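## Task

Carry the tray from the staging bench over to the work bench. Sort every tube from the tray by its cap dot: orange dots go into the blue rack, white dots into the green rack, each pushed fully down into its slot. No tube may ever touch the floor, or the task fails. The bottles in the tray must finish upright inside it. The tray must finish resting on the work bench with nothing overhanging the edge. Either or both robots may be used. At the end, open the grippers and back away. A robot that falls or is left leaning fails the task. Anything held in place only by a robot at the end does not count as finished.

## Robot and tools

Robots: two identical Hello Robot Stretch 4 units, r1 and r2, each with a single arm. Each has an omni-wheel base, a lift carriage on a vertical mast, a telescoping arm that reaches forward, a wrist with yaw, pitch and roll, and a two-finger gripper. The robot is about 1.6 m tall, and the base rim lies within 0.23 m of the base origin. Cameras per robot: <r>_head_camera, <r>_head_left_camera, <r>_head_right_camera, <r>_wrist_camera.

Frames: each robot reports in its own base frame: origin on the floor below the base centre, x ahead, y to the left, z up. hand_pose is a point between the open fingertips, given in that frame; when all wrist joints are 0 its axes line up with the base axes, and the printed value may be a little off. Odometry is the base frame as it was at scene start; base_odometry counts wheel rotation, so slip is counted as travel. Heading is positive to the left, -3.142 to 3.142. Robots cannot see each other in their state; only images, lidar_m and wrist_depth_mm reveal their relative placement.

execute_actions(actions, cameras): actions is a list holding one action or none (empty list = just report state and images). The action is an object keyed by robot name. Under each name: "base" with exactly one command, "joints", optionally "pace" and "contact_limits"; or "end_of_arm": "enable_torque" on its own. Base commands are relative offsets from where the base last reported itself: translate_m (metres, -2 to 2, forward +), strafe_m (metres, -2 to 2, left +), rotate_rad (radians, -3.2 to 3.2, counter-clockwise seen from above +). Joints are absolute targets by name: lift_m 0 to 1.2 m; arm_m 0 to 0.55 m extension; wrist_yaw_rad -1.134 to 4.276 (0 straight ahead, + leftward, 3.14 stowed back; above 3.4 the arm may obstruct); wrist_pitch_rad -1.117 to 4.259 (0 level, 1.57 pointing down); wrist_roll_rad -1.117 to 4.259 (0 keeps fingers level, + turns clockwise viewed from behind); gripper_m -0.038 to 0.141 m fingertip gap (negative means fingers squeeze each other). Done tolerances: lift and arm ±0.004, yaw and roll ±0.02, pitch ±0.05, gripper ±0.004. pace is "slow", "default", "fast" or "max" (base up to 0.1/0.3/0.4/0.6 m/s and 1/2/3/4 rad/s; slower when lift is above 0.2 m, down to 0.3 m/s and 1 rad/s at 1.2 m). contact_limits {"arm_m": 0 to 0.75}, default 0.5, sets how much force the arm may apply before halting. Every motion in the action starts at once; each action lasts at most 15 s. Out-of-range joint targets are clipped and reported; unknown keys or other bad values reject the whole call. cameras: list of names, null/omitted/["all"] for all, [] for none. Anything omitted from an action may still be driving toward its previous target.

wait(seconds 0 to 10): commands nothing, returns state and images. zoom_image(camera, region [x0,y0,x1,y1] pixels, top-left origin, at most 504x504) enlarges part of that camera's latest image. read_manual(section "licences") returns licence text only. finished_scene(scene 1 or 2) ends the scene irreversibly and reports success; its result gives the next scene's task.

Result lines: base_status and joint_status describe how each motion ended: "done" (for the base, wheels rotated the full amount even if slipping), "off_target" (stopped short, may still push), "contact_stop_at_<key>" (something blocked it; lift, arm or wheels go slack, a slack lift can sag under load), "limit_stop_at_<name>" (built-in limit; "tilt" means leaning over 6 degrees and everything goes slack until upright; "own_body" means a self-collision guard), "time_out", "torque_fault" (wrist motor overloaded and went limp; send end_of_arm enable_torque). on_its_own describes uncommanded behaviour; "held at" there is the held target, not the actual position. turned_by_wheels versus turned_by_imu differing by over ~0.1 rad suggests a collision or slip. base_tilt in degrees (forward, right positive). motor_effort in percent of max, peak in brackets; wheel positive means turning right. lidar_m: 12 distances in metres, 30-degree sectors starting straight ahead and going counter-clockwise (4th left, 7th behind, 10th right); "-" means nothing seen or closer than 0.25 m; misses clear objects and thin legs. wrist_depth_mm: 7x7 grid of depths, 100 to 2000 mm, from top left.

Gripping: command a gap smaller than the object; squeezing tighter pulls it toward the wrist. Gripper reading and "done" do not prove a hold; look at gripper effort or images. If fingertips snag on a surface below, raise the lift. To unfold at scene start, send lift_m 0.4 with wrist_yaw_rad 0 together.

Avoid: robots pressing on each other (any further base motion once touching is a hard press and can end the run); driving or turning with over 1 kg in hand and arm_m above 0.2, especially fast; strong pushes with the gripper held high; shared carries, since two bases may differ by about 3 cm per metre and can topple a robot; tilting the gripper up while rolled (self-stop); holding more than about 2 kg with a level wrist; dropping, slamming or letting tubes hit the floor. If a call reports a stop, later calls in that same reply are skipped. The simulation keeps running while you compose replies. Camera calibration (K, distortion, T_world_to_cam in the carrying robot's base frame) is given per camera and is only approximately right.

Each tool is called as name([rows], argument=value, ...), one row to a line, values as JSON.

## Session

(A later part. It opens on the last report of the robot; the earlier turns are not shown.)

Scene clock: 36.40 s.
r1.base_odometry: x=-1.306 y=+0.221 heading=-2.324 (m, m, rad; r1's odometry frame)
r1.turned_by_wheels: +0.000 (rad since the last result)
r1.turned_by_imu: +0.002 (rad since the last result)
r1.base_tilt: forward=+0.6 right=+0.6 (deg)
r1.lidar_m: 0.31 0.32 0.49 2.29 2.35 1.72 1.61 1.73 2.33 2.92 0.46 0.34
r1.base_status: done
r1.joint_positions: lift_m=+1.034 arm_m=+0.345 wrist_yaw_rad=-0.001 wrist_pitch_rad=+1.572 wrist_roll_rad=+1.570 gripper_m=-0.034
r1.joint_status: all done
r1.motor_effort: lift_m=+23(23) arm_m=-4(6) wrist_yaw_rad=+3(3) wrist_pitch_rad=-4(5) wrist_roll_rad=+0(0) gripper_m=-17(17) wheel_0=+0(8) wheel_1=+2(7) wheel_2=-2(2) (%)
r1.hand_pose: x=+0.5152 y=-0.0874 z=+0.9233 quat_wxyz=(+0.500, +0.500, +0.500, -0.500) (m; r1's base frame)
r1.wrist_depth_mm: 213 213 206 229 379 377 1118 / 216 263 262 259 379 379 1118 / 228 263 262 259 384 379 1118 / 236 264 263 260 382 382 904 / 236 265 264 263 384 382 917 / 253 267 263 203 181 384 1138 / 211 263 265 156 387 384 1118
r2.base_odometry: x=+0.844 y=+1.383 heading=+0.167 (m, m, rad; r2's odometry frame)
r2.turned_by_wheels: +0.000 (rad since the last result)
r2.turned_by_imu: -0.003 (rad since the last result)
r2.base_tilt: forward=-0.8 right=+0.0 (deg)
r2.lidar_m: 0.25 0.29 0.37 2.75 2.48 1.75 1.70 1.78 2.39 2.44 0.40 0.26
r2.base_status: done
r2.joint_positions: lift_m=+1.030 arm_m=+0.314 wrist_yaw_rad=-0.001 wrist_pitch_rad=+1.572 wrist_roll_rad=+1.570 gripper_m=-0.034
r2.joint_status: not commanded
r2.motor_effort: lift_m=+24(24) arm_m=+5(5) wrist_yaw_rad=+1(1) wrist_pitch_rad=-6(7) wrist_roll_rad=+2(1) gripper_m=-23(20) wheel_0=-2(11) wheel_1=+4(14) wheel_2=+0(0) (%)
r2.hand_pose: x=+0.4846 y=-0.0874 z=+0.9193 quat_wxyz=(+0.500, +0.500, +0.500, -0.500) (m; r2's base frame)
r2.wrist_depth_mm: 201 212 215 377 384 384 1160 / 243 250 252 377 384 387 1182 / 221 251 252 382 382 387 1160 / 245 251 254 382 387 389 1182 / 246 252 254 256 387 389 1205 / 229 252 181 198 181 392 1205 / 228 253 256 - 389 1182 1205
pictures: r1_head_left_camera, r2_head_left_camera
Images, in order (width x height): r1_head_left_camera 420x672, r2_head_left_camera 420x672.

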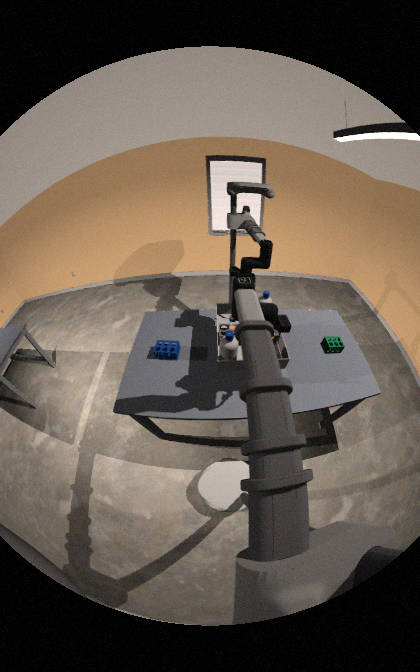

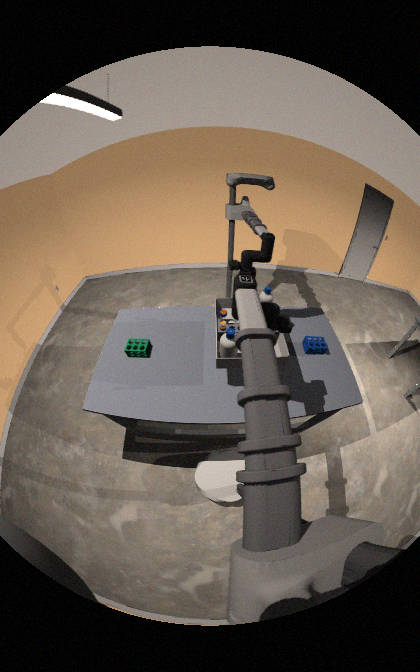

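execute_actions([
  {"r1":{"joints":{"lift_m":0.910},"pace":"slow"},"r2":{"joints":{"lift_m":0.906},"pace":"slow"}},
], cameras=[])

execute_actions([
  {"r1":{"joints":{"gripper_m":0.05,"lift_m":0.916}},"r2":{"joints":{"gripper_m":0.05,"lift_m":0.912}}},
], cameras=[])

execute_actions([
  {"r1":{"joints":{"lift_m":1.1},"pace":"fast"},"r2":{"joints":{"lift_m":1.1},"pace":"fast"}},
], cameras=["r1_wrist_camera","r2_wrist_camera"])

Scene clock: 38.50 s.
r1.base_odometry: x=-1.306 y=+0.221 heading=-2.324 (m, m, rad; r1's odometry frame)
r1.turned_by_wheels: +0.000 (rad since the last result)
r1.turned_by_imu: +0.001 (rad since the last result)
r1.base_tilt: forward=+0.5 right=+0.7 (deg)
r1.lidar_m: 0.32 0.34 0.47 2.31 2.37 1.70 1.61 1.70 2.35 2.92 0.47 0.33
r1.base_status: not commanded
r1.joint_positions: lift_m=+0.910 arm_m=+0.345 wrist_yaw_rad=-0.001 wrist_pitch_rad=+1.572 wrist_roll_rad=+1.570 gripper_m=-0.034
r1.joint_status: all done
r1.motor_effort: lift_m=+19(22) arm_m=-4(4) wrist_yaw_rad=+3(3) wrist_pitch_rad=-4(4) wrist_roll_rad=+1(0) gripper_m=-16(18) wheel_0=+0(0) wheel_1=+2(2) wheel_2=-2(2) (%)
r1.hand_pose: x=+0.5152 y=-0.0874 z=+0.7997 quat_wxyz=(+0.500, +0.500, +0.500, -0.500) (m; r1's base frame)
r1.wrist_depth_mm: 212 213 207 228 259 256 255 / 216 263 260 259 259 256 256 / 228 263 263 260 260 259 257 / 236 266 263 260 260 258 258 / 236 265 263 263 263 259 258 / 254 266 264 202 181 260 259 / 211 263 264 156 264 260 259
r2.base_odometry: x=+0.844 y=+1.383 heading=+0.167 (m, m, rad; r2's odometry frame)
r2.turned_by_wheels: +0.000 (rad since the last result)
r2.turned_by_imu: -0.001 (rad since the last result)
r2.base_tilt: forward=-0.8 right=+0.1 (deg)
r2.lidar_m: 0.26 0.28 0.36 2.76 2.45 1.73 1.68 1.77 2.41 2.48 0.40 0.28
r2.base_status: not commanded
r2.joint_positions: lift_m=+0.906 arm_m=+0.314 wrist_yaw_rad=-0.001 wrist_pitch_rad=+1.572 wrist_roll_rad=+1.570 gripper_m=-0.034
r2.joint_status: all done
r2.motor_effort: lift_m=+17(23) arm_m=+5(5) wrist_yaw_rad=+2(0) wrist_pitch_rad=-7(7) wrist_roll_rad=+2(1) gripper_m=-21(22) wheel_0=-2(2) wheel_1=+4(4) wheel_2=+0(0) (%)
r2.hand_pose: x=+0.4846 y=-0.0874 z=+0.7958 quat_wxyz=(+0.500, +0.500, +0.500, -0.500) (m; r2's base frame)
r2.wrist_depth_mm: 202 212 214 255 257 259 262 / 242 250 252 256 258 259 263 / 221 251 252 257 259 262 263 / 244 251 253 258 260 262 265 / 246 253 254 255 260 264 266 / 229 253 181 198 180 264 266 / 227 254 255 - 263 265 266
pictures: none
No camera images: the call's "cameras" was empty. Leave "cameras" out to get every camera's image.

Scene clock: 40.03 s.
r1.base_odometry: x=-1.306 y=+0.221 heading=-2.324 (m, m, rad; r1's odometry frame)
r1.turned_by_wheels: +0.000 (rad since the last result)
r1.turned_by_imu: +0.000 (rad since the last result)
r1.base_tilt: forward=+0.6 right=+0.7 (deg)
r1.lidar_m: 0.31 0.35 0.49 2.29 2.37 1.72 1.64 1.70 2.36 2.92 0.48 0.35
r1.base_status: not commanded
r1.joint_positions: lift_m=+0.916 arm_m=+0.345 wrist_yaw_rad=+0.000 wrist_pitch_rad=+1.571 wrist_roll_rad=+1.570 gripper_m=+0.050
r1.joint_status: all done
r1.motor_effort: lift_m=+20(23) arm_m=-5(4) wrist_yaw_rad=+1(3) wrist_pitch_rad=+1(4) wrist_roll_rad=+0(1) gripper_m=-1(17) wheel_0=+0(0) wheel_1=+2(2) wheel_2=-2(2) (%)
r1.hand_pose: x=+0.5157 y=-0.0874 z=+0.8055 quat_wxyz=(+0.500, +0.500, +0.500, -0.500) (m; r1's base frame)
r1.wrist_depth_mm: 246 223 223 219 266 264 262 / 224 268 268 268 267 265 263 / 224 272 272 267 267 265 265 / 245 272 271 268 268 266 265 / 247 273 270 270 271 267 266 / 253 274 202 270 195 267 267 / 217 272 272 140 270 266 267
r2.base_odometry: x=+0.844 y=+1.383 heading=+0.167 (m, m, rad; r2's odometry frame)
r2.turned_by_wheels: +0.000 (rad since the last result)
r2.turned_by_imu: +0.000 (rad since the last result)
r2.base_tilt: forward=-0.8 right=+0.0 (deg)
r2.lidar_m: 0.26 0.27 0.37 2.76 2.47 1.76 1.69 1.77 2.39 2.45 0.37 0.29
r2.base_status: not commanded
r2.joint_positions: lift_m=+0.912 arm_m=+0.314 wrist_yaw_rad=+0.000 wrist_pitch_rad=+1.570 wrist_roll_rad=+1.570 gripper_m=+0.050
r2.joint_status: all done
r2.motor_effort: lift_m=+23(24) arm_m=+5(5) wrist_yaw_rad=+1(2) wrist_pitch_rad=-2(8) wrist_roll_rad=+2(2) gripper_m=-4(23) wheel_0=-2(2) wheel_1=+4(4) wheel_2=+0(0) (%)
r2.hand_pose: x=+0.4851 y=-0.0874 z=+0.8014 quat_wxyz=(+0.500, +0.500, +0.500, -0.500) (m; r2's base frame)
r2.wrist_depth_mm: 200 212 214 263 265 266 267 / 227 257 258 264 266 267 268 / 227 258 260 264 266 267 270 / 231 259 260 265 267 268 271 / 254 259 262 264 268 270 271 / 230 260 193 264 201 271 273 / 231 262 263 - 270 272 274
pictures: none
No camera images: the call's "cameras" was empty. Leave "cameras" out to get every camera's image.

Scene clock: 41.53 s.
r1.base_odometry: x=-1.306 y=+0.221 heading=-2.324 (m, m, rad; r1's odometry frame)
r1.turned_by_wheels: +0.000 (rad since the last result)
r1.turned_by_imu: +0.000 (rad since the last result)
r1.base_tilt: forward=+0.5 right=+0.7 (deg)
r1.lidar_m: 0.30 0.33 0.49 2.30 2.39 1.73 1.64 1.70 2.31 2.91 0.48 0.33
r1.base_status: not commanded
r1.joint_positions: lift_m=+1.100 arm_m=+0.345 wrist_yaw_rad=+0.000 wrist_pitch_rad=+1.570 wrist_roll_rad=+1.570 gripper_m=+0.050
r1.joint_status: all done
r1.motor_effort: lift_m=+20(22) arm_m=-4(4) wrist_yaw_rad=+1(2) wrist_pitch_rad=+1(1) wrist_roll_rad=+1(1) gripper_m=-2(4) wheel_0=+0(0) wheel_1=+2(1) wheel_2=-2(2) (%)
r1.hand_pose: x=+0.5158 y=-0.0874 z=+0.9896 quat_wxyz=(+0.500, +0.500, +0.500, -0.500) (m; r1's base frame)
r1.wrist_depth_mm: 462 459 452 452 445 1182 1182 / 466 462 459 455 445 1182 1182 / 410 402 455 455 445 1182 1182 / 462 455 455 455 452 976 976 / 466 462 459 455 452 976 991 / 469 415 202 459 195 976 1160 / 459 404 402 140 455 452 1182
r2.base_odometry: x=+0.844 y=+1.383 heading=+0.167 (m, m, rad; r2's odometry frame)
r2.turned_by_wheels: +0.000 (rad since the last result)
r2.turned_by_imu: +0.000 (rad since the last result)
r2.base_tilt: forward=-0.8 right=+0.0 (deg)
r2.lidar_m: 0.26 0.27 0.38 2.74 2.45 1.73 1.69 1.77 2.38 2.45 0.37 0.28
r2.base_status: not commanded
r2.joint_positions: lift_m=+1.100 arm_m=+0.314 wrist_yaw_rad=+0.000 wrist_pitch_rad=+1.570 wrist_roll_rad=+1.570 gripper_m=+0.050
r2.joint_status: all done
r2.motor_effort: lift_m=+22(25) arm_m=+5(5) wrist_yaw_rad=+0(2) wrist_pitch_rad=-2(2) wrist_roll_rad=+2(2) gripper_m=-2(4) wheel_0=-2(2) wheel_1=+4(4) wheel_2=+0(0) (%)
r2.hand_pose: x=+0.4851 y=-0.0874 z=+0.9894 quat_wxyz=(+0.500, +0.500, +0.500, -0.500) (m; r2's base frame)
r2.wrist_depth_mm: 442 442 445 449 452 1229 1229 / 439 442 445 452 452 1229 1229 / 427 387 445 452 455 1229 1229 / 442 397 449 455 459 1025 1281 / 445 424 449 452 459 1025 1255 / 445 389 193 433 201 1255 1255 / 402 389 410 - 462 1255 1255
pictures: r1_wrist_camera, r2_wrist_camera
camera_calibration (this result's frames):
r1_wrist_camera: T_world_to_cam=[[-0.997553, 0.0608657, -0.0344094, 0.565503], [0.0604472, 0.998086, 0.0130743, 0.0990392], [0.0351393, 0.0109624, -0.999322, 1.19994], [0, 0, 0, 1]] pos_world=[0.515968, -0.146423, 1.21729]
r2_wrist_camera: T_world_to_cam=[[-0.998923, -0.0231149, 0.0402258, 0.435646], [-0.022428, 0.999596, 0.0174445, 0.132251], [-0.0406128, 0.0165235, -0.999038, 1.24012], [0, 0, 0, 1]] pos_world=[0.488508, -0.142619, 1.21909]
Images, in order (width x height): r1_wrist_camera 616x392, r2_wrist_camera 616x392.

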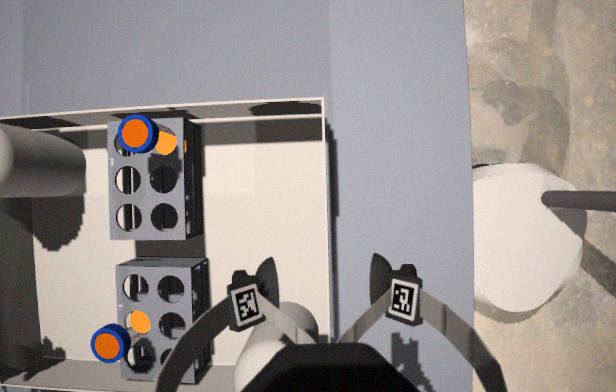

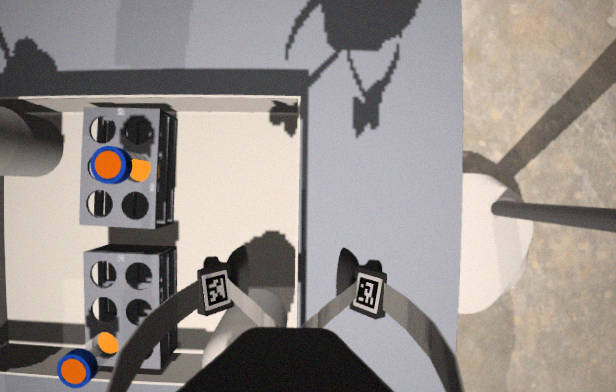

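execute_actions([
  {"r1":{"base":{"strafe_m":-0.111},"joints":{"arm_m":0.2},"pace":"fast"},"r2":{"base":{"strafe_m":-0.08},"joints":{"arm_m":0.481,"lift_m":1.03}}},
], cameras=["r2_wrist_camera","r1_head_camera"])

Scene clock: 43.50 s.
r1.base_odometry: x=-1.387 y=+0.297 heading=-2.324 (m, m, rad; r1's odometry frame)
r1.turned_by_wheels: +0.000 (rad since the last result)
r1.turned_by_imu: +0.000 (rad since the last result)
r1.base_tilt: forward=+0.6 right=+0.7 (deg)
r1.lidar_m: 0.31 0.36 0.49 2.41 2.37 1.72 1.63 1.72 2.36 2.80 0.45 0.33
r1.base_status: done
r1.joint_positions: lift_m=+1.100 arm_m=+0.201 wrist_yaw_rad=+0.000 wrist_pitch_rad=+1.570 wrist_roll_rad=+1.570 gripper_m=+0.050
r1.joint_status: all done
r1.motor_effort: lift_m=+20(20) arm_m=-5(6) wrist_yaw_rad=+1(0) wrist_pitch_rad=+2(1) wrist_roll_rad=+0(0) gripper_m=-2(3) wheel_0=+0(7) wheel_1=-1(9) wheel_2=-1(1) (%)
r1.hand_pose: x=+0.3720 y=-0.0874 z=+0.9896 quat_wxyz=(+0.500, +0.500, +0.500, -0.500) (m; r1's base frame)
r1.wrist_depth_mm: 466 455 455 452 1182 1182 1160 / 469 462 459 452 1205 1182 1160 / 466 462 459 452 1205 1182 1182 / 469 466 459 455 1182 991 1182 / 418 462 459 455 991 991 1182 / 430 466 202 459 195 991 1182 / 439 469 462 139 1205 1205 1182
r2.base_odometry: x=+0.857 y=+1.305 heading=+0.167 (m, m, rad; r2's odometry frame)
r2.turned_by_wheels: +0.000 (rad since the last result)
r2.turned_by_imu: +0.000 (rad since the last result)
r2.base_tilt: forward=-0.7 right=+0.0 (deg)
r2.lidar_m: 0.26 0.27 0.39 2.82 2.46 1.76 1.68 1.76 2.38 2.36 0.40 0.29
r2.base_status: done
r2.joint_positions: lift_m=+1.030 arm_m=+0.480 wrist_yaw_rad=+0.000 wrist_pitch_rad=+1.570 wrist_roll_rad=+1.570 gripper_m=+0.050
r2.joint_status: all done
r2.motor_effort: lift_m=+15(20) arm_m=+6(9) wrist_yaw_rad=+0(1) wrist_pitch_rad=+0(1) wrist_roll_rad=+2(2) gripper_m=-3(4) wheel_0=+3(9) wheel_1=-4(13) wheel_2=+0(0) (%)
r2.hand_pose: x=+0.6511 y=-0.0874 z=+0.9200 quat_wxyz=(+0.501, +0.500, +0.500, -0.499) (m; r2's base frame)
r2.wrist_depth_mm: 373 375 377 382 384 384 387 / 375 377 382 382 384 387 389 / 377 377 382 382 384 387 392 / 238 303 375 382 384 389 392 / 232 306 322 322 384 389 392 / 349 379 193 324 201 389 394 / 343 379 382 - 387 394 397
pictures: r1_head_camera, r2_wrist_camera
camera_calibration (this result's frames):
r2_wrist_camera: T_world_to_cam=[[-0.998929, -0.023382, 0.0399349, 0.604464], [-0.0227004, 0.99959, 0.0174379, 0.137367], [-0.0403263, 0.0165127, -0.99905, 1.17732], [0, 0, 0, 1]] pos_world=[0.654411, -0.142618, 1.14967]
Images, in order (width x height): r1_head_camera 420x560, r2_wrist_camera 616x392.

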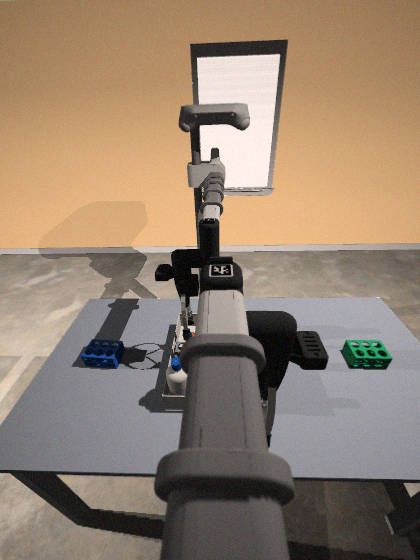

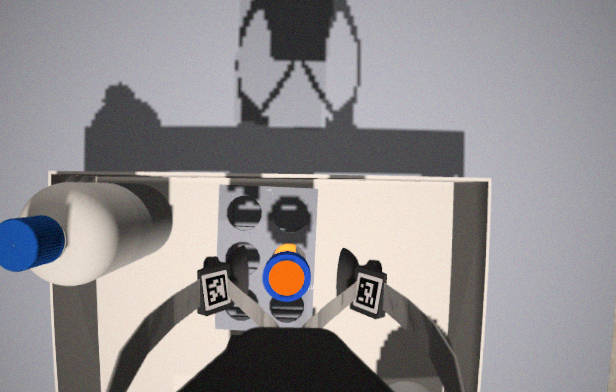

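execute_actions([
  {"r2":{"base":{"strafe_m":0.004},"joints":{"lift_m":0.975}}},
], cameras=["r2_wrist_camera"])

execute_actions([
  {"r2":{"joints":{"lift_m":0.98,"gripper_m":0.005}}},
], cameras=["r2_wrist_camera"])

Scene clock: 44.80 s.
r1.base_odometry: x=-1.387 y=+0.297 heading=-2.324 (m, m, rad; r1's odometry frame)
r1.turned_by_wheels: +0.000 (rad since the last result)
r1.turned_by_imu: +0.000 (rad since the last result)
r1.base_tilt: forward=+0.6 right=+0.7 (deg)
r1.lidar_m: 0.31 0.31 0.47 2.40 2.35 1.71 1.63 1.71 2.33 2.81 0.47 0.32
r1.base_status: not commanded
r1.joint_positions: lift_m=+1.100 arm_m=+0.201 wrist_yaw_rad=+0.000 wrist_pitch_rad=+1.570 wrist_roll_rad=+1.570 gripper_m=+0.050
r1.joint_status: not commanded
r1.motor_effort: lift_m=+20(20) arm_m=-5(5) wrist_yaw_rad=+1(1) wrist_pitch_rad=+2(1) wrist_roll_rad=+0(1) gripper_m=-3(3) wheel_0=+0(0) wheel_1=-1(1) wheel_2=-1(1) (%)
r1.hand_pose: x=+0.3720 y=-0.0874 z=+0.9896 quat_wxyz=(+0.500, +0.500, +0.500, -0.500) (m; r1's base frame)
r1.wrist_depth_mm: 466 459 459 452 1182 1205 1182 / 466 462 459 452 1205 1182 1182 / 466 462 459 455 1205 1205 1182 / 469 462 459 455 1160 991 1182 / 415 462 462 455 1008 976 1182 / 433 462 202 459 195 991 1205 / 439 462 462 140 1229 1205 1182
r2.base_odometry: x=+0.857 y=+1.309 heading=+0.167 (m, m, rad; r2's odometry frame)
r2.turned_by_wheels: +0.000 (rad since the last result)
r2.turned_by_imu: +0.000 (rad since the last result)
r2.base_tilt: forward=-0.8 right=+0.0 (deg)
r2.lidar_m: 0.26 0.27 0.37 2.81 2.47 1.75 1.70 1.76 2.38 2.37 0.40 0.26
r2.base_status: done
r2.joint_positions: lift_m=+0.975 arm_m=+0.480 wrist_yaw_rad=+0.000 wrist_pitch_rad=+1.570 wrist_roll_rad=+1.570 gripper_m=+0.050
r2.joint_status: all done
r2.motor_effort: lift_m=+15(14) arm_m=+6(6) wrist_yaw_rad=-1(0) wrist_pitch_rad=-2(3) wrist_roll_rad=+2(2) gripper_m=-4(4) wheel_0=+1(9) wheel_1=-1(12) wheel_2=+0(0) (%)
r2.hand_pose: x=+0.6511 y=-0.0874 z=+0.8650 quat_wxyz=(+0.501, +0.500, +0.500, -0.499) (m; r2's base frame)
r2.wrist_depth_mm: 320 322 324 325 329 330 332 / 320 322 325 327 329 332 334 / 320 324 325 327 330 332 334 / 204 317 319 322 329 298 336 / 190 309 266 266 329 319 338 / 307 324 193 206 201 314 338 / 306 325 327 - 332 307 338
pictures: r2_wrist_camera
camera_calibration (this result's frames):
r2_wrist_camera: T_world_to_cam=[[-0.998929, -0.0233821, 0.0399349, 0.606687], [-0.0227005, 0.99959, 0.0174379, 0.138326], [-0.0403263, 0.0165127, -0.99905, 1.1224], [0, 0, 0, 1]] pos_world=[0.654439, -0.142618, 1.09469]
Images, in order (width x height): r2_wrist_camera 616x392.

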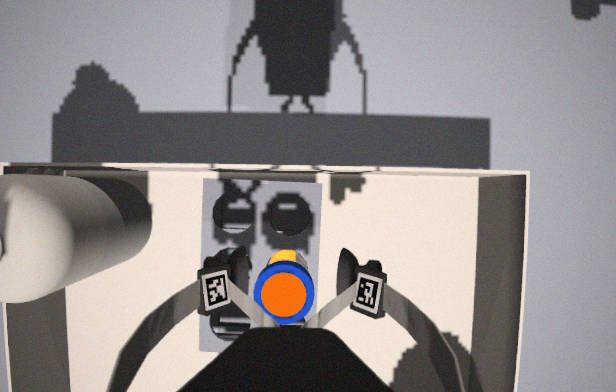

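Scene clock: 46.03 s.
r1.base_odometry: x=-1.387 y=+0.297 heading=-2.324 (m, m, rad; r1's odometry frame)
r1.turned_by_wheels: +0.000 (rad since the last result)
r1.turned_by_imu: +0.000 (rad since the last result)
r1.base_tilt: forward=+0.5 right=+0.8 (deg)
r1.lidar_m: 0.32 0.35 0.47 2.38 2.38 1.71 1.65 1.67 2.33 2.82 0.49 0.32
r1.base_status: not commanded
r1.joint_positions: lift_m=+1.100 arm_m=+0.201 wrist_yaw_rad=+0.000 wrist_pitch_rad=+1.570 wrist_roll_rad=+1.570 gripper_m=+0.050
r1.joint_status: not commanded
r1.motor_effort: lift_m=+20(20) arm_m=-5(5) wrist_yaw_rad=+1(1) wrist_pitch_rad=+2(1) wrist_roll_rad=+0(1) gripper_m=-2(3) wheel_0=+0(0) wheel_1=-1(1) wheel_2=-1(1) (%)
r1.hand_pose: x=+0.3720 y=-0.0874 z=+0.9896 quat_wxyz=(+0.500, +0.500, +0.500, -0.500) (m; r1's base frame)
r1.wrist_depth_mm: 466 459 459 452 1229 1205 1182 / 466 462 455 452 1205 1182 1160 / 469 462 459 452 1229 1229 1182 / 469 462 459 455 1182 991 1182 / 415 462 462 459 1008 976 1205 / 433 466 203 459 195 1008 1182 / 439 466 462 139 1205 1205 1205
r2.base_odometry: x=+0.857 y=+1.309 heading=+0.167 (m, m, rad; r2's odometry frame)
r2.turned_by_wheels: +0.000 (rad since the last result)
r2.turned_by_imu: +0.000 (rad since the last result)
r2.base_tilt: forward=-0.8 right=+0.0 (deg)
r2.lidar_m: 0.26 0.28 0.37 2.83 2.47 1.72 1.70 1.76 2.41 2.39 0.38 0.26
r2.base_status: not commanded
r2.joint_positions: lift_m=+0.980 arm_m=+0.480 wrist_yaw_rad=+0.000 wrist_pitch_rad=+1.570 wrist_roll_rad=+1.570 gripper_m=+0.005
r2.joint_status: all done
r2.motor_effort: lift_m=+22(21) arm_m=+6(6) wrist_yaw_rad=+0(1) wrist_pitch_rad=-2(1) wrist_roll_rad=+2(2) gripper_m=-17(22) wheel_0=+1(1) wheel_1=-1(1) wheel_2=+0(0) (%)
r2.hand_pose: x=+0.6511 y=-0.0874 z=+0.8694 quat_wxyz=(+0.501, +0.500, +0.500, -0.499) (m; r2's base frame)
r2.wrist_depth_mm: 324 325 329 329 332 334 334 / 325 325 329 332 334 336 338 / 325 329 329 332 334 336 338 / 204 315 325 325 332 298 340 / 192 309 270 271 334 317 342 / 307 329 190 200 186 336 343 / 306 330 330 - 336 298 343
pictures: r2_wrist_camera
camera_calibration (this result's frames):
r2_wrist_camera: T_world_to_cam=[[-0.998933, -0.0233819, 0.0398384, 0.606629], [-0.0227019, 0.99959, 0.0174357, 0.138254], [-0.0402298, 0.0165127, -0.999054, 1.12669], [0, 0, 0, 1]] pos_world=[0.654446, -0.142618, 1.09905]
Images, in order (width x height): r2_wrist_camera 616x392.

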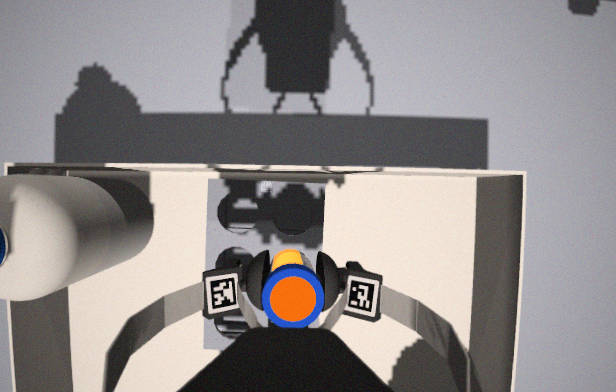

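execute_actions([
  {"r2":{"joints":{"lift_m":1.12}}},
], cameras=["r2_wrist_camera","r2_head_camera"])

zoom_image(camera="r2_wrist_camera", region=[200, 160, 380, 340])

Scene clock: 47.80 s.
r1.base_odometry: x=-1.387 y=+0.297 heading=-2.324 (m, m, rad; r1's odometry frame)
r1.turned_by_wheels: +0.000 (rad since the last result)
r1.turned_by_imu: +0.000 (rad since the last result)
r1.base_tilt: forward=+0.6 right=+0.7 (deg)
r1.lidar_m: 0.32 0.34 0.47 2.41 2.37 1.71 1.64 1.68 2.32 2.82 0.47 0.34
r1.base_status: not commanded
r1.joint_positions: lift_m=+1.100 arm_m=+0.201 wrist_yaw_rad=+0.000 wrist_pitch_rad=+1.570 wrist_roll_rad=+1.570 gripper_m=+0.050
r1.joint_status: not commanded
r1.motor_effort: lift_m=+20(20) arm_m=-5(5) wrist_yaw_rad=+1(1) wrist_pitch_rad=+1(2) wrist_roll_rad=+0(1) gripper_m=-3(3) wheel_0=+0(0) wheel_1=-1(1) wheel_2=-1(1) (%)
r1.hand_pose: x=+0.3720 y=-0.0874 z=+0.9896 quat_wxyz=(+0.500, +0.500, +0.500, -0.500) (m; r1's base frame)
r1.wrist_depth_mm: 466 455 455 449 1182 1182 1182 / 466 462 459 452 1205 1182 1182 / 469 466 459 455 1205 1182 1182 / 469 462 459 455 1160 976 1182 / 418 462 459 459 991 991 1182 / 439 466 202 459 195 991 1182 / 436 466 462 140 1205 1205 1182
r2.base_odometry: x=+0.857 y=+1.309 heading=+0.167 (m, m, rad; r2's odometry frame)
r2.turned_by_wheels: +0.000 (rad since the last result)
r2.turned_by_imu: +0.000 (rad since the last result)
r2.base_tilt: forward=-0.7 right=+0.0 (deg)
r2.lidar_m: 0.25 0.26 0.37 2.81 2.48 1.73 1.70 1.76 2.39 2.36 0.38 0.28
r2.base_status: not commanded
r2.joint_positions: lift_m=+1.120 arm_m=+0.480 wrist_yaw_rad=+0.000 wrist_pitch_rad=+1.570 wrist_roll_rad=+1.570 gripper_m=+0.005
r2.joint_status: all done
r2.motor_effort: lift_m=+22(24) arm_m=+6(6) wrist_yaw_rad=-1(0) wrist_pitch_rad=-1(1) wrist_roll_rad=+2(2) gripper_m=-17(16) wheel_0=+1(1) wheel_1=-1(1) wheel_2=+0(0) (%)
r2.hand_pose: x=+0.6511 y=-0.0874 z=+1.0094 quat_wxyz=(+0.501, +0.500, +0.500, -0.499) (m; r2's base frame)
r2.wrist_depth_mm: 459 462 466 469 473 473 477 / 462 462 469 473 473 480 480 / 466 466 469 473 477 477 484 / 466 332 459 462 477 480 484 / 466 399 469 410 477 480 484 / 469 430 190 200 186 484 488 / 469 469 469 - 449 484 488
pictures: r2_head_camera, r2_wrist_camera
camera_calibration (this result's frames):
r2_wrist_camera: T_world_to_cam=[[-0.998933, -0.0233822, 0.0398384, 0.601054], [-0.0227022, 0.99959, 0.0174357, 0.135813], [-0.0402298, 0.0165127, -0.999054, 1.26657], [0, 0, 0, 1]] pos_world=[0.654449, -0.142618, 1.23906]
Images, in order (width x height): r2_head_camera 420x560, r2_wrist_camera 616x392.

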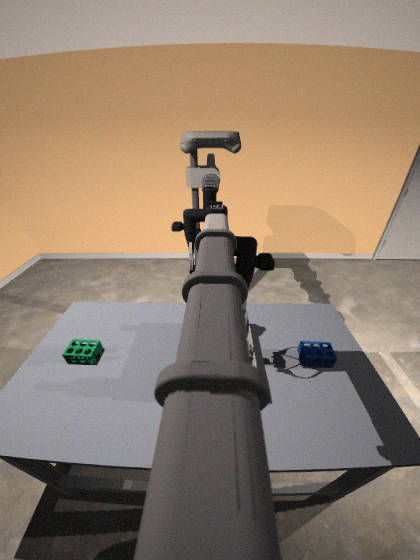

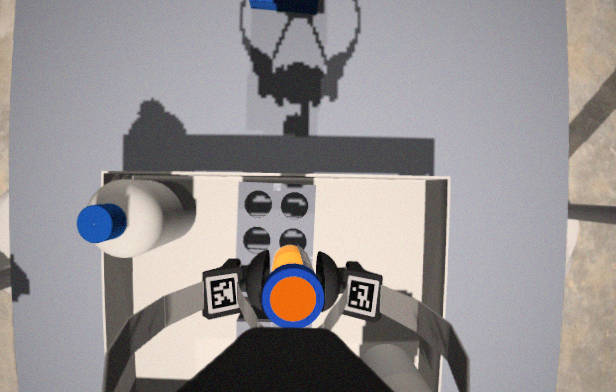

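Region (200, 160, 380, 340) of r2_wrist_camera's 616x392 image, scaled by 2.800.

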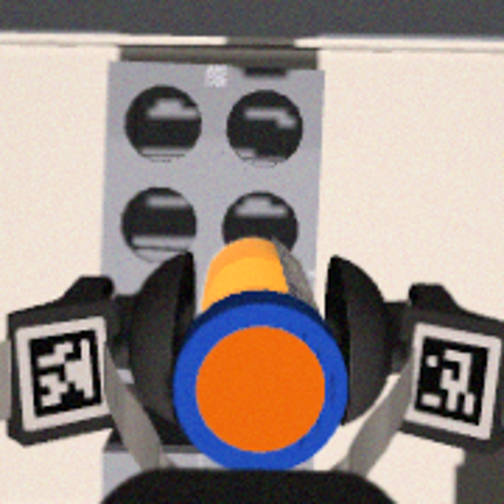

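execute_actions([
  {"r1":{"joints":{"arm_m":0.3}},"r2":{"base":{"strafe_m":-0.37},"joints":{"arm_m":0.47}}},
], cameras=["r2_wrist_camera","r2_head_left_camera"])

zoom_image(camera="r2_wrist_camera", region=[200, 160, 380, 340])

Scene clock: 50.57 s.
r1.base_odometry: x=-1.387 y=+0.297 heading=-2.324 (m, m, rad; r1's odometry frame)
r1.turned_by_wheels: +0.000 (rad since the last result)
r1.turned_by_imu: +0.001 (rad since the last result)
r1.base_tilt: forward=+0.6 right=+0.7 (deg)
r1.lidar_m: 0.29 0.35 0.50 2.42 2.39 1.74 1.63 1.70 2.36 2.82 0.44 0.32
r1.base_status: not commanded
r1.joint_positions: lift_m=+1.100 arm_m=+0.299 wrist_yaw_rad=+0.000 wrist_pitch_rad=+1.570 wrist_roll_rad=+1.570 gripper_m=+0.050
r1.joint_status: all done
r1.motor_effort: lift_m=+20(20) arm_m=+5(5) wrist_yaw_rad=+1(2) wrist_pitch_rad=+2(1) wrist_roll_rad=+1(0) gripper_m=-2(1) wheel_0=+0(0) wheel_1=-1(1) wheel_2=-1(1) (%)
r1.hand_pose: x=+0.4702 y=-0.0874 z=+0.9896 quat_wxyz=(+0.500, +0.500, +0.500, -0.500) (m; r1's base frame)
r1.wrist_depth_mm: 462 459 455 452 445 1182 1205 / 466 462 459 452 449 1182 1182 / 466 462 459 452 449 1205 1182 / 469 466 459 459 449 976 976 / 445 402 459 452 449 991 976 / 469 433 203 455 195 991 1182 / 473 424 459 140 452 1205 1205
r2.base_odometry: x=+0.918 y=+0.944 heading=+0.166 (m, m, rad; r2's odometry frame)
r2.turned_by_wheels: +0.000 (rad since the last result)
r2.turned_by_imu: -0.001 (rad since the last result)
r2.base_tilt: forward=-0.8 right=+0.0 (deg)
r2.lidar_m: 0.25 0.28 0.38 1.02 2.46 1.74 1.69 1.73 2.40 2.01 0.41 0.27
r2.base_status: done
r2.joint_positions: lift_m=+1.120 arm_m=+0.471 wrist_yaw_rad=+0.000 wrist_pitch_rad=+1.570 wrist_roll_rad=+1.570 gripper_m=+0.005
r2.joint_status: all done
r2.motor_effort: lift_m=+21(22) arm_m=-6(6) wrist_yaw_rad=+0(1) wrist_pitch_rad=-2(1) wrist_roll_rad=+2(2) gripper_m=-17(16) wheel_0=+2(11) wheel_1=-6(16) wheel_2=+0(0) (%)
r2.hand_pose: x=+0.6422 y=-0.0874 z=+1.0095 quat_wxyz=(+0.501, +0.500, +0.500, -0.499) (m; r2's base frame)
r2.wrist_depth_mm: 1205 1229 1205 1229 1255 1255 1255 / 462 466 466 473 477 477 1255 / 466 466 466 473 477 477 1281 / 466 469 473 473 477 477 904 / 466 469 473 413 480 484 1042 / 466 469 190 201 186 484 1281 / 473 473 473 - 480 488 878
pictures: r2_head_left_camera, r2_wrist_camera
camera_calibration (this result's frames):
r2_wrist_camera: T_world_to_cam=[[-0.998934, -0.0233039, 0.0398566, 0.592131], [-0.0226236, 0.999592, 0.0174361, 0.135558], [-0.0402467, 0.0165158, -0.999053, 1.2663], [0, 0, 0, 1]] pos_world=[0.645531, -0.142618, 1.23913]
Images, in order (width x height): r2_head_left_camera 420x672, r2_wrist_camera 616x392.

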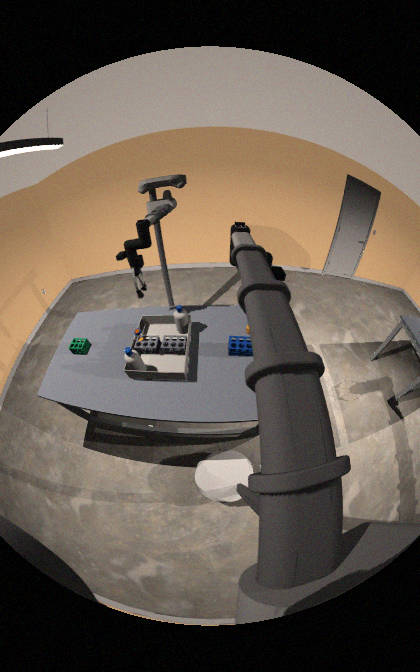

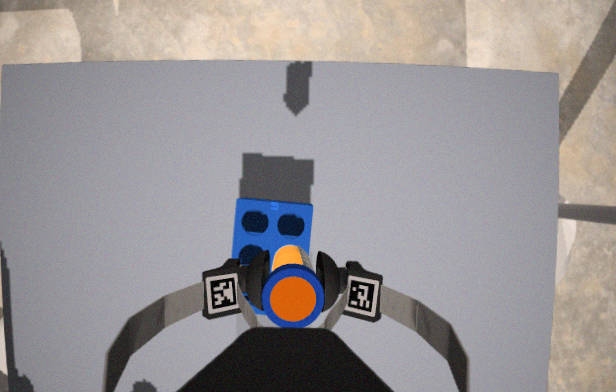

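Region (200, 160, 380, 340) of r2_wrist_camera's 616x392 image, scaled by 2.800.

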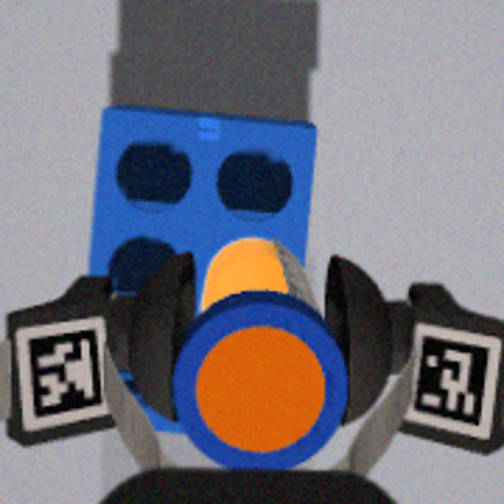

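execute_actions([
  {"r1":{"joints":{"arm_m":0.509,"lift_m":1.03}},"r2":{"base":{"strafe_m":-0.0175},"joints":{"arm_m":0.474,"lift_m":1.065}}},
], cameras=["r2_wrist_camera","r1_wrist_camera","r1_head_left_camera"])

zoom_image(camera="r2_wrist_camera", region=[200, 160, 380, 340])

Scene clock: 52.47 s.
r1.base_odometry: x=-1.387 y=+0.297 heading=-2.324 (m, m, rad; r1's odometry frame)
r1.turned_by_wheels: +0.000 (rad since the last result)
r1.turned_by_imu: +0.001 (rad since the last result)
r1.base_tilt: forward=+0.6 right=+0.7 (deg)
r1.lidar_m: 0.32 0.31 0.45 2.42 2.39 1.73 1.62 1.71 2.35 2.79 0.47 0.32
r1.base_status: not commanded
r1.joint_positions: lift_m=+1.030 arm_m=+0.508 wrist_yaw_rad=+0.000 wrist_pitch_rad=+1.570 wrist_roll_rad=+1.570 gripper_m=+0.050
r1.joint_status: all done
r1.motor_effort: lift_m=+16(18) arm_m=+5(6) wrist_yaw_rad=+1(1) wrist_pitch_rad=+3(2) wrist_roll_rad=+0(0) gripper_m=-3(2) wheel_0=+0(0) wheel_1=-1(1) wheel_2=-1(1) (%)
r1.hand_pose: x=+0.6793 y=-0.0874 z=+0.9199 quat_wxyz=(+0.501, +0.500, +0.500, -0.499) (m; r1's base frame)
r1.wrist_depth_mm: 394 389 382 379 377 375 370 / 392 392 384 382 379 375 373 / 394 389 387 382 379 377 373 / 397 394 389 387 382 377 375 / 397 300 387 324 379 377 379 / 216 257 202 325 195 357 375 / 399 377 389 140 384 319 379
r2.base_odometry: x=+0.921 y=+0.927 heading=+0.166 (m, m, rad; r2's odometry frame)
r2.turned_by_wheels: +0.000 (rad since the last result)
r2.turned_by_imu: -0.001 (rad since the last result)
r2.base_tilt: forward=-0.7 right=+0.1 (deg)
r2.lidar_m: 0.25 0.26 0.37 1.05 2.48 1.74 1.70 1.76 2.38 2.00 0.39 0.28
r2.base_status: done
r2.joint_positions: lift_m=+1.065 arm_m=+0.473 wrist_yaw_rad=+0.000 wrist_pitch_rad=+1.570 wrist_roll_rad=+1.570 gripper_m=+0.005
r2.joint_status: all done
r2.motor_effort: lift_m=+15(22) arm_m=+6(5) wrist_yaw_rad=+1(0) wrist_pitch_rad=-1(0) wrist_roll_rad=+2(1) gripper_m=-15(18) wheel_0=+2(9) wheel_1=-6(13) wheel_2=+0(2) (%)
r2.hand_pose: x=+0.6441 y=-0.0874 z=+0.9550 quat_wxyz=(+0.501, +0.500, +0.500, -0.499) (m; r2's base frame)
r2.wrist_depth_mm: 1138 1182 1182 1182 1182 1205 1205 / 410 410 415 418 418 424 427 / 410 413 415 418 421 424 427 / 410 413 415 418 421 424 430 / 413 415 415 359 424 427 430 / 415 418 190 201 186 430 430 / 415 418 418 - 427 430 430
pictures: r1_head_left_camera, r1_wrist_camera, r2_wrist_camera
camera_calibration (this result's frames):
r1_wrist_camera: T_world_to_cam=[[-0.997558, 0.0605389, -0.0348423, 0.726561], [0.0601146, 0.998106, 0.0131004, 0.090272], [0.0355693, 0.0109739, -0.999307, 1.12423], [0, 0, 0, 1]] pos_world=[0.679372, -0.146423, 1.14759]
r2_wrist_camera: T_world_to_cam=[[-0.998934, -0.0232781, 0.0398594, 0.596189], [-0.0225977, 0.999593, 0.0174362, 0.136534], [-0.040249, 0.0165169, -0.999053, 1.21197], [0, 0, 0, 1]] pos_world=[0.647419, -0.142618, 1.18468]
Images, in order (width x height): r1_head_left_camera 420x672, r1_wrist_camera 616x392, r2_wrist_camera 616x392.

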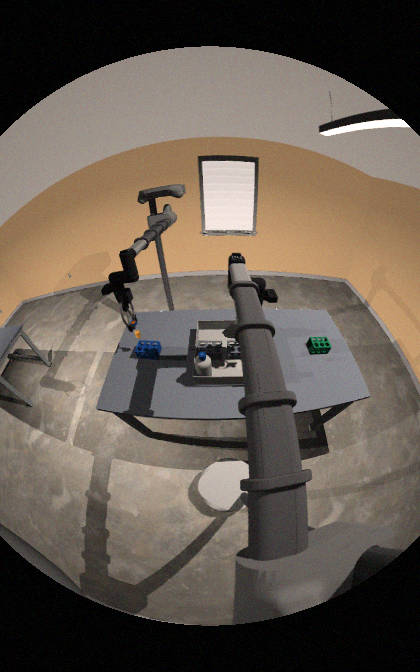

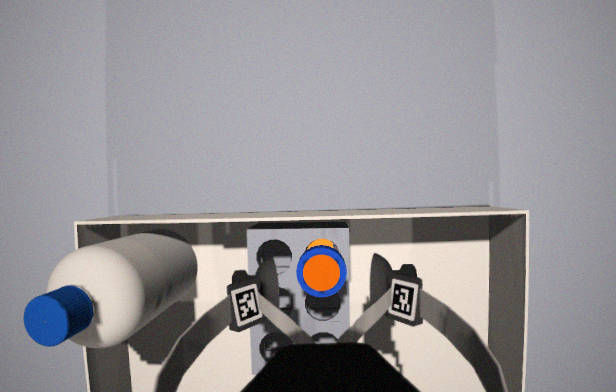

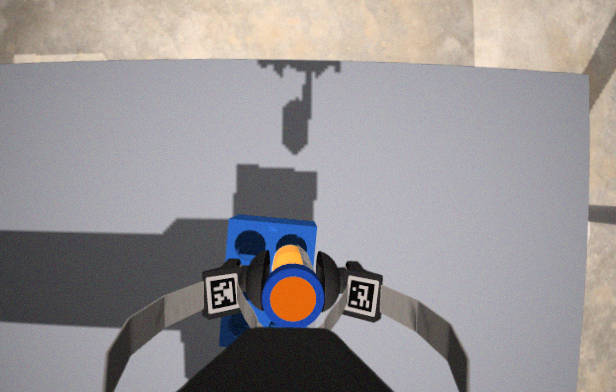

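Region (200, 160, 380, 340) of r2_wrist_camera's 616x392 image, scaled by 2.800.

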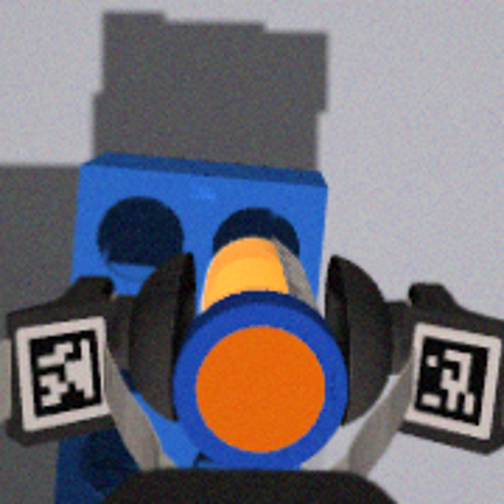

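execute_actions([
  {"r1":{"base":{"strafe_m":-0.004},"joints":{"lift_m":0.975}},"r2":{"joints":{"lift_m":1.005},"pace":"slow"}},
], cameras=["r2_wrist_camera","r1_wrist_camera","r1_head_left_camera"])

zoom_image(camera="r1_head_left_camera", region=[100, 290, 190, 370])

Scene clock: 54.00 s.
r1.base_odometry: x=-1.390 y=+0.300 heading=-2.324 (m, m, rad; r1's odometry frame)
r1.turned_by_wheels: +0.000 (rad since the last result)
r1.turned_by_imu: +0.000 (rad since the last result)
r1.base_tilt: forward=+0.5 right=+0.7 (deg)
r1.lidar_m: 0.30 0.33 0.50 2.42 2.39 1.71 1.62 1.70 2.33 2.80 0.44 0.29
r1.base_status: done
r1.joint_positions: lift_m=+0.975 arm_m=+0.508 wrist_yaw_rad=+0.000 wrist_pitch_rad=+1.570 wrist_roll_rad=+1.570 gripper_m=+0.050
r1.joint_status: all done
r1.motor_effort: lift_m=+16(16) arm_m=+5(5) wrist_yaw_rad=+1(0) wrist_pitch_rad=+2(2) wrist_roll_rad=+0(0) gripper_m=-2(3) wheel_0=+0(6) wheel_1=-1(8) wheel_2=+0(1) (%)
r1.hand_pose: x=+0.6793 y=-0.0874 z=+0.8649 quat_wxyz=(+0.501, +0.500, +0.500, -0.499) (m; r1's base frame)
r1.wrist_depth_mm: 338 334 330 325 324 320 319 / 336 334 330 327 324 320 320 / 340 334 332 329 325 322 320 / 338 336 332 330 327 322 320 / 276 285 325 268 327 322 281 / 196 249 202 208 195 322 271 / 194 336 301 140 327 315 270
r2.base_odometry: x=+0.921 y=+0.927 heading=+0.166 (m, m, rad; r2's odometry frame)
r2.turned_by_wheels: +0.000 (rad since the last result)
r2.turned_by_imu: +0.000 (rad since the last result)
r2.base_tilt: forward=-0.7 right=+0.0 (deg)
r2.lidar_m: 0.26 0.26 0.41 1.04 2.45 1.73 1.68 1.75 2.36 2.00 0.41 0.29
r2.base_status: not commanded
r2.joint_positions: lift_m=+1.005 arm_m=+0.473 wrist_yaw_rad=+0.000 wrist_pitch_rad=+1.570 wrist_roll_rad=+1.570 gripper_m=+0.005
r2.joint_status: all done
r2.motor_effort: lift_m=+15(16) arm_m=+6(6) wrist_yaw_rad=-1(2) wrist_pitch_rad=+0(0) wrist_roll_rad=+2(2) gripper_m=-18(17) wheel_0=+2(2) wheel_1=-6(6) wheel_2=+0(0) (%)
r2.hand_pose: x=+0.6441 y=-0.0874 z=+0.8950 quat_wxyz=(+0.501, +0.500, +0.500, -0.499) (m; r2's base frame)
r2.wrist_depth_mm: 1098 1098 723 1118 1118 1118 1138 / 349 351 353 357 359 362 364 / 351 355 355 357 359 362 366 / 353 353 355 359 362 364 366 / 353 355 353 298 362 366 368 / 353 355 191 200 186 366 370 / 355 359 357 - 366 368 370
pictures: r1_head_left_camera, r1_wrist_camera, r2_wrist_camera
camera_calibration (this result's frames):
r1_wrist_camera: T_world_to_cam=[[-0.997558, 0.0605391, -0.0348422, 0.724652], [0.0601148, 0.998106, 0.0131004, 0.0909918], [0.0355692, 0.0109739, -0.999307, 1.06929], [0, 0, 0, 1]] pos_world=[0.679378, -0.146423, 1.0926]
r2_wrist_camera: T_world_to_cam=[[-0.998934, -0.0232782, 0.0398594, 0.598582], [-0.0225978, 0.999593, 0.0174362, 0.13758], [-0.040249, 0.0165169, -0.999053, 1.15204], [0, 0, 0, 1]] pos_world=[0.647421, -0.142618, 1.12469]
Images, in order (width x height): r1_head_left_camera 420x672, r1_wrist_camera 616x392, r2_wrist_camera 616x392.

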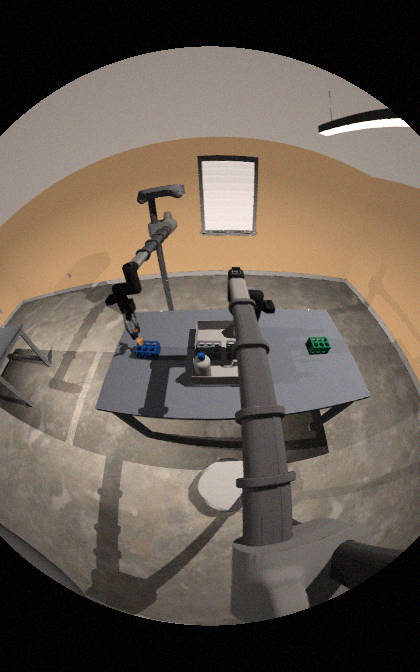

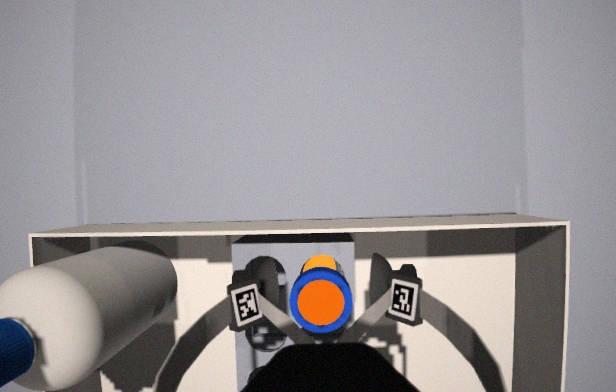

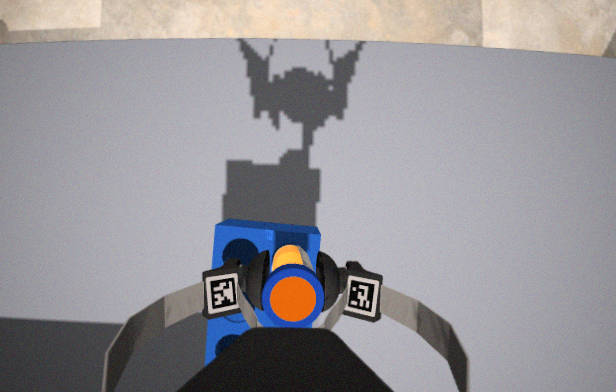

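Region (100, 290, 190, 370) of r1_head_left_camera's 420x672 image, scaled by 5.600, with more detail than that image has.

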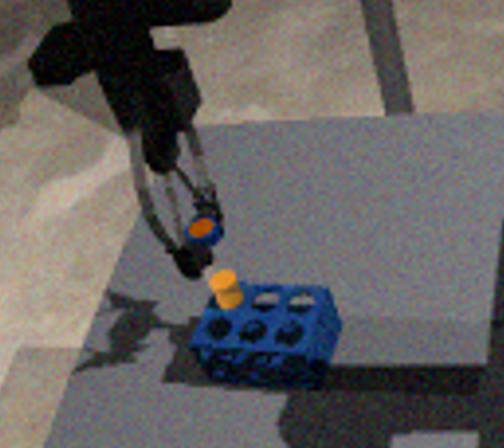

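execute_actions([
  {"r1":{"joints":{"lift_m":0.98,"gripper_m":0.005}},"r2":{"joints":{"lift_m":0.972},"pace":"slow"}},
], cameras=["r2_wrist_camera","r1_wrist_camera"])

execute_actions([
  {"r1":{"joints":{"lift_m":1.12}},"r2":{"joints":{"gripper_m":0.055}}},
], cameras=["r2_wrist_camera","r1_wrist_camera"])

zoom_image(camera="r1_wrist_camera", region=[230, 160, 410, 340])

Scene clock: 55.40 s.
r1.base_odometry: x=-1.390 y=+0.300 heading=-2.324 (m, m, rad; r1's odometry frame)
r1.turned_by_wheels: +0.000 (rad since the last result)
r1.turned_by_imu: +0.000 (rad since the last result)
r1.base_tilt: forward=+0.5 right=+0.7 (deg)
r1.lidar_m: 0.30 0.33 0.48 2.37 2.37 1.71 1.61 1.72 2.34 2.81 0.47 0.33
r1.base_status: not commanded
r1.joint_positions: lift_m=+0.980 arm_m=+0.508 wrist_yaw_rad=+0.000 wrist_pitch_rad=+1.570 wrist_roll_rad=+1.570 gripper_m=+0.005
r1.joint_status: all done
r1.motor_effort: lift_m=+20(20) arm_m=+5(5) wrist_yaw_rad=+0(0) wrist_pitch_rad=+2(2) wrist_roll_rad=+0(0) gripper_m=-13(14) wheel_0=+0(0) wheel_1=+0(1) wheel_2=+0(0) (%)
r1.hand_pose: x=+0.6793 y=-0.0874 z=+0.8696 quat_wxyz=(+0.501, +0.500, +0.500, -0.499) (m; r1's base frame)
r1.wrist_depth_mm: 340 338 336 330 329 325 322 / 342 340 334 332 329 327 324 / 342 342 338 332 330 325 324 / 345 342 338 336 332 327 325 / 287 281 338 272 329 327 279 / 200 251 190 202 192 327 272 / 198 336 340 134 330 327 270
r2.base_odometry: x=+0.921 y=+0.927 heading=+0.166 (m, m, rad; r2's odometry frame)
r2.turned_by_wheels: +0.000 (rad since the last result)
r2.turned_by_imu: +0.000 (rad since the last result)
r2.base_tilt: forward=-0.9 right=+0.0 (deg)
r2.lidar_m: 0.26 0.29 0.40 1.03 2.46 1.74 1.68 1.76 2.39 1.99 0.43 0.27
r2.base_status: not commanded
r2.joint_positions: lift_m=+0.972 arm_m=+0.473 wrist_yaw_rad=+0.000 wrist_pitch_rad=+1.570 wrist_roll_rad=+1.570 gripper_m=+0.005
r2.joint_status: all done
r2.motor_effort: lift_m=+14(14) arm_m=+6(6) wrist_yaw_rad=+0(0) wrist_pitch_rad=+0(1) wrist_roll_rad=+1(1) gripper_m=-17(17) wheel_0=+2(2) wheel_1=-6(6) wheel_2=+0(0) (%)
r2.hand_pose: x=+0.6441 y=-0.0874 z=+0.8621 quat_wxyz=(+0.501, +0.500, +0.500, -0.499) (m; r2's base frame)
r2.wrist_depth_mm: 317 319 322 324 325 707 1098 / 319 320 324 324 325 329 330 / 319 320 324 325 327 329 330 / 320 322 324 325 329 329 332 / 320 324 278 267 330 332 334 / 322 324 191 200 186 334 334 / 324 324 325 - 332 334 336
pictures: r1_wrist_camera, r2_wrist_camera
camera_calibration (this result's frames):
r1_wrist_camera: T_world_to_cam=[[-0.997558, 0.0605391, -0.0348422, 0.724815], [0.0601147, 0.998106, 0.0131004, 0.0909306], [0.0355692, 0.0109739, -0.999307, 1.07395], [0, 0, 0, 1]] pos_world=[0.679379, -0.146423, 1.09727]
r2_wrist_camera: T_world_to_cam=[[-0.998934, -0.0232782, 0.0398594, 0.599897], [-0.0225978, 0.999593, 0.0174362, 0.138155], [-0.040249, 0.0165169, -0.999053, 1.11908], [0, 0, 0, 1]] pos_world=[0.647422, -0.142618, 1.0917]
Images, in order (width x height): r1_wrist_camera 616x392, r2_wrist_camera 616x392.

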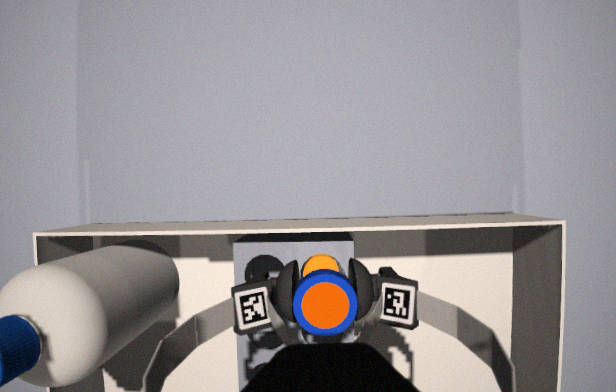

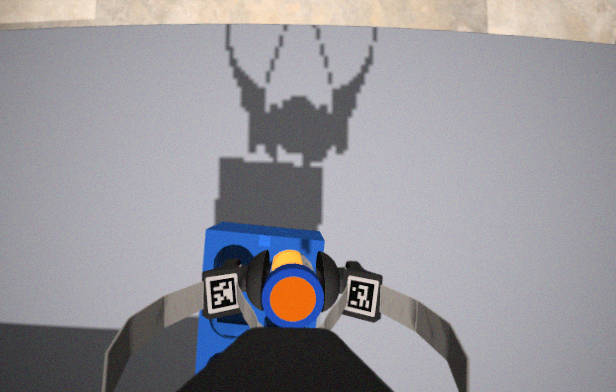

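Scene clock: 57.07 s.
r1.base_odometry: x=-1.390 y=+0.300 heading=-2.324 (m, m, rad; r1's odometry frame)
r1.turned_by_wheels: +0.000 (rad since the last result)
r1.turned_by_imu: +0.000 (rad since the last result)
r1.base_tilt: forward=+0.5 right=+0.7 (deg)
r1.lidar_m: 0.31 0.34 0.47 2.40 2.39 1.73 1.65 1.71 2.34 2.79 0.46 0.34
r1.base_status: not commanded
r1.joint_positions: lift_m=+1.120 arm_m=+0.508 wrist_yaw_rad=+0.000 wrist_pitch_rad=+1.570 wrist_roll_rad=+1.570 gripper_m=+0.005
r1.joint_status: all done
r1.motor_effort: lift_m=+20(21) arm_m=+5(6) wrist_yaw_rad=+0(1) wrist_pitch_rad=+2(2) wrist_roll_rad=+0(0) gripper_m=-12(13) wheel_0=+0(0) wheel_1=+0(1) wheel_2=+0(0) (%)
r1.hand_pose: x=+0.6793 y=-0.0874 z=+1.0096 quat_wxyz=(+0.501, +0.500, +0.500, -0.499) (m; r1's base frame)
r1.wrist_depth_mm: 488 480 473 473 466 459 459 / 488 480 477 473 469 462 459 / 484 480 477 469 469 462 459 / 492 480 480 477 469 466 459 / 488 355 477 413 469 466 466 / 488 410 190 202 191 469 466 / 492 488 484 134 469 469 469
r2.base_odometry: x=+0.921 y=+0.927 heading=+0.166 (m, m, rad; r2's odometry frame)
r2.turned_by_wheels: +0.000 (rad since the last result)
r2.turned_by_imu: +0.000 (rad since the last result)
r2.base_tilt: forward=-0.8 right=+0.1 (deg)
r2.lidar_m: 0.26 0.28 0.39 1.03 2.46 1.72 1.68 1.76 2.37 2.00 0.39 0.29
r2.base_status: not commanded
r2.joint_positions: lift_m=+0.972 arm_m=+0.473 wrist_yaw_rad=+0.000 wrist_pitch_rad=+1.570 wrist_roll_rad=+1.570 gripper_m=+0.055
r2.joint_status: all done
r2.motor_effort: lift_m=+14(14) arm_m=+6(6) wrist_yaw_rad=-1(0) wrist_pitch_rad=-1(1) wrist_roll_rad=+2(1) gripper_m=-3(15) wheel_0=+2(2) wheel_1=-6(6) wheel_2=+0(0) (%)
r2.hand_pose: x=+0.6441 y=-0.0874 z=+0.8621 quat_wxyz=(+0.501, +0.500, +0.500, -0.499) (m; r2's base frame)
r2.wrist_depth_mm: 317 320 320 324 325 707 1078 / 317 319 322 325 327 329 329 / 319 320 322 325 327 329 330 / 319 322 324 325 327 330 332 / 322 322 266 266 329 332 334 / 322 322 196 205 330 334 334 / 324 325 325 - 330 332 336
pictures: r1_wrist_camera, r2_wrist_camera
camera_calibration (this result's frames):
r1_wrist_camera: T_world_to_cam=[[-0.997558, 0.060539, -0.0348422, 0.729696], [0.0601147, 0.998106, 0.0131004, 0.0890964], [0.0355692, 0.0109739, -0.999307, 1.21385], [0, 0, 0, 1]] pos_world=[0.679382, -0.146423, 1.23727]
r2_wrist_camera: T_world_to_cam=[[-0.998934, -0.0232779, 0.0398609, 0.599899], [-0.0225975, 0.999593, 0.0174362, 0.138155], [-0.0402506, 0.0165169, -0.999053, 1.11908], [0, 0, 0, 1]] pos_world=[0.647425, -0.142618, 1.0917]
Images, in order (width x height): r1_wrist_camera 616x392, r2_wrist_camera 616x392.

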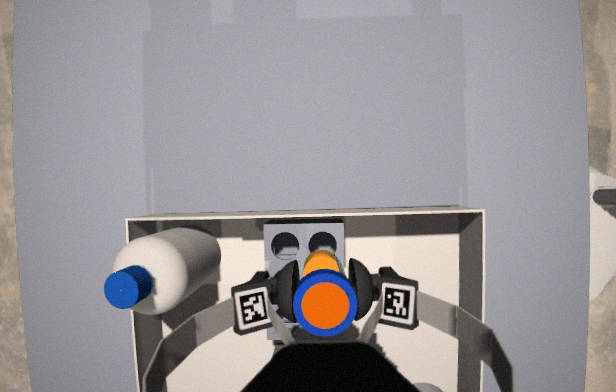

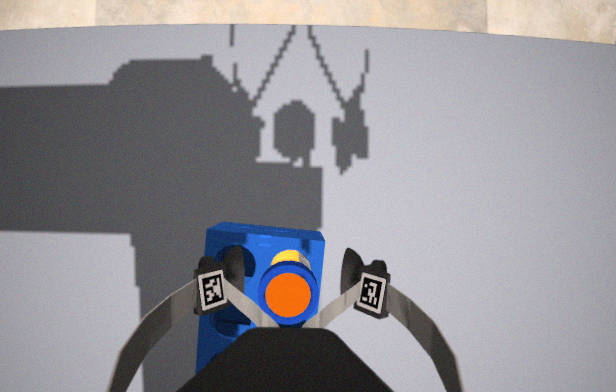

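Region (230, 160, 410, 340) of r1_wrist_camera's 616x392 image, scaled by 2.800.

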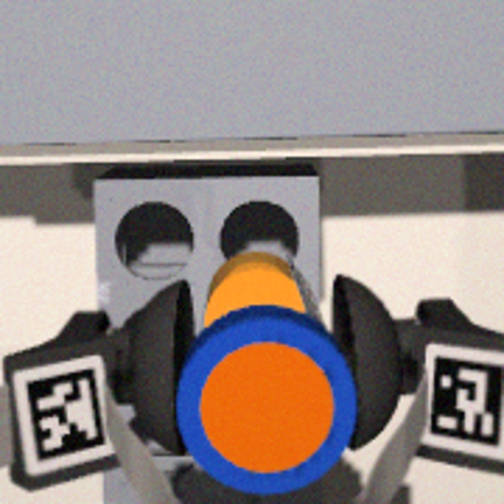

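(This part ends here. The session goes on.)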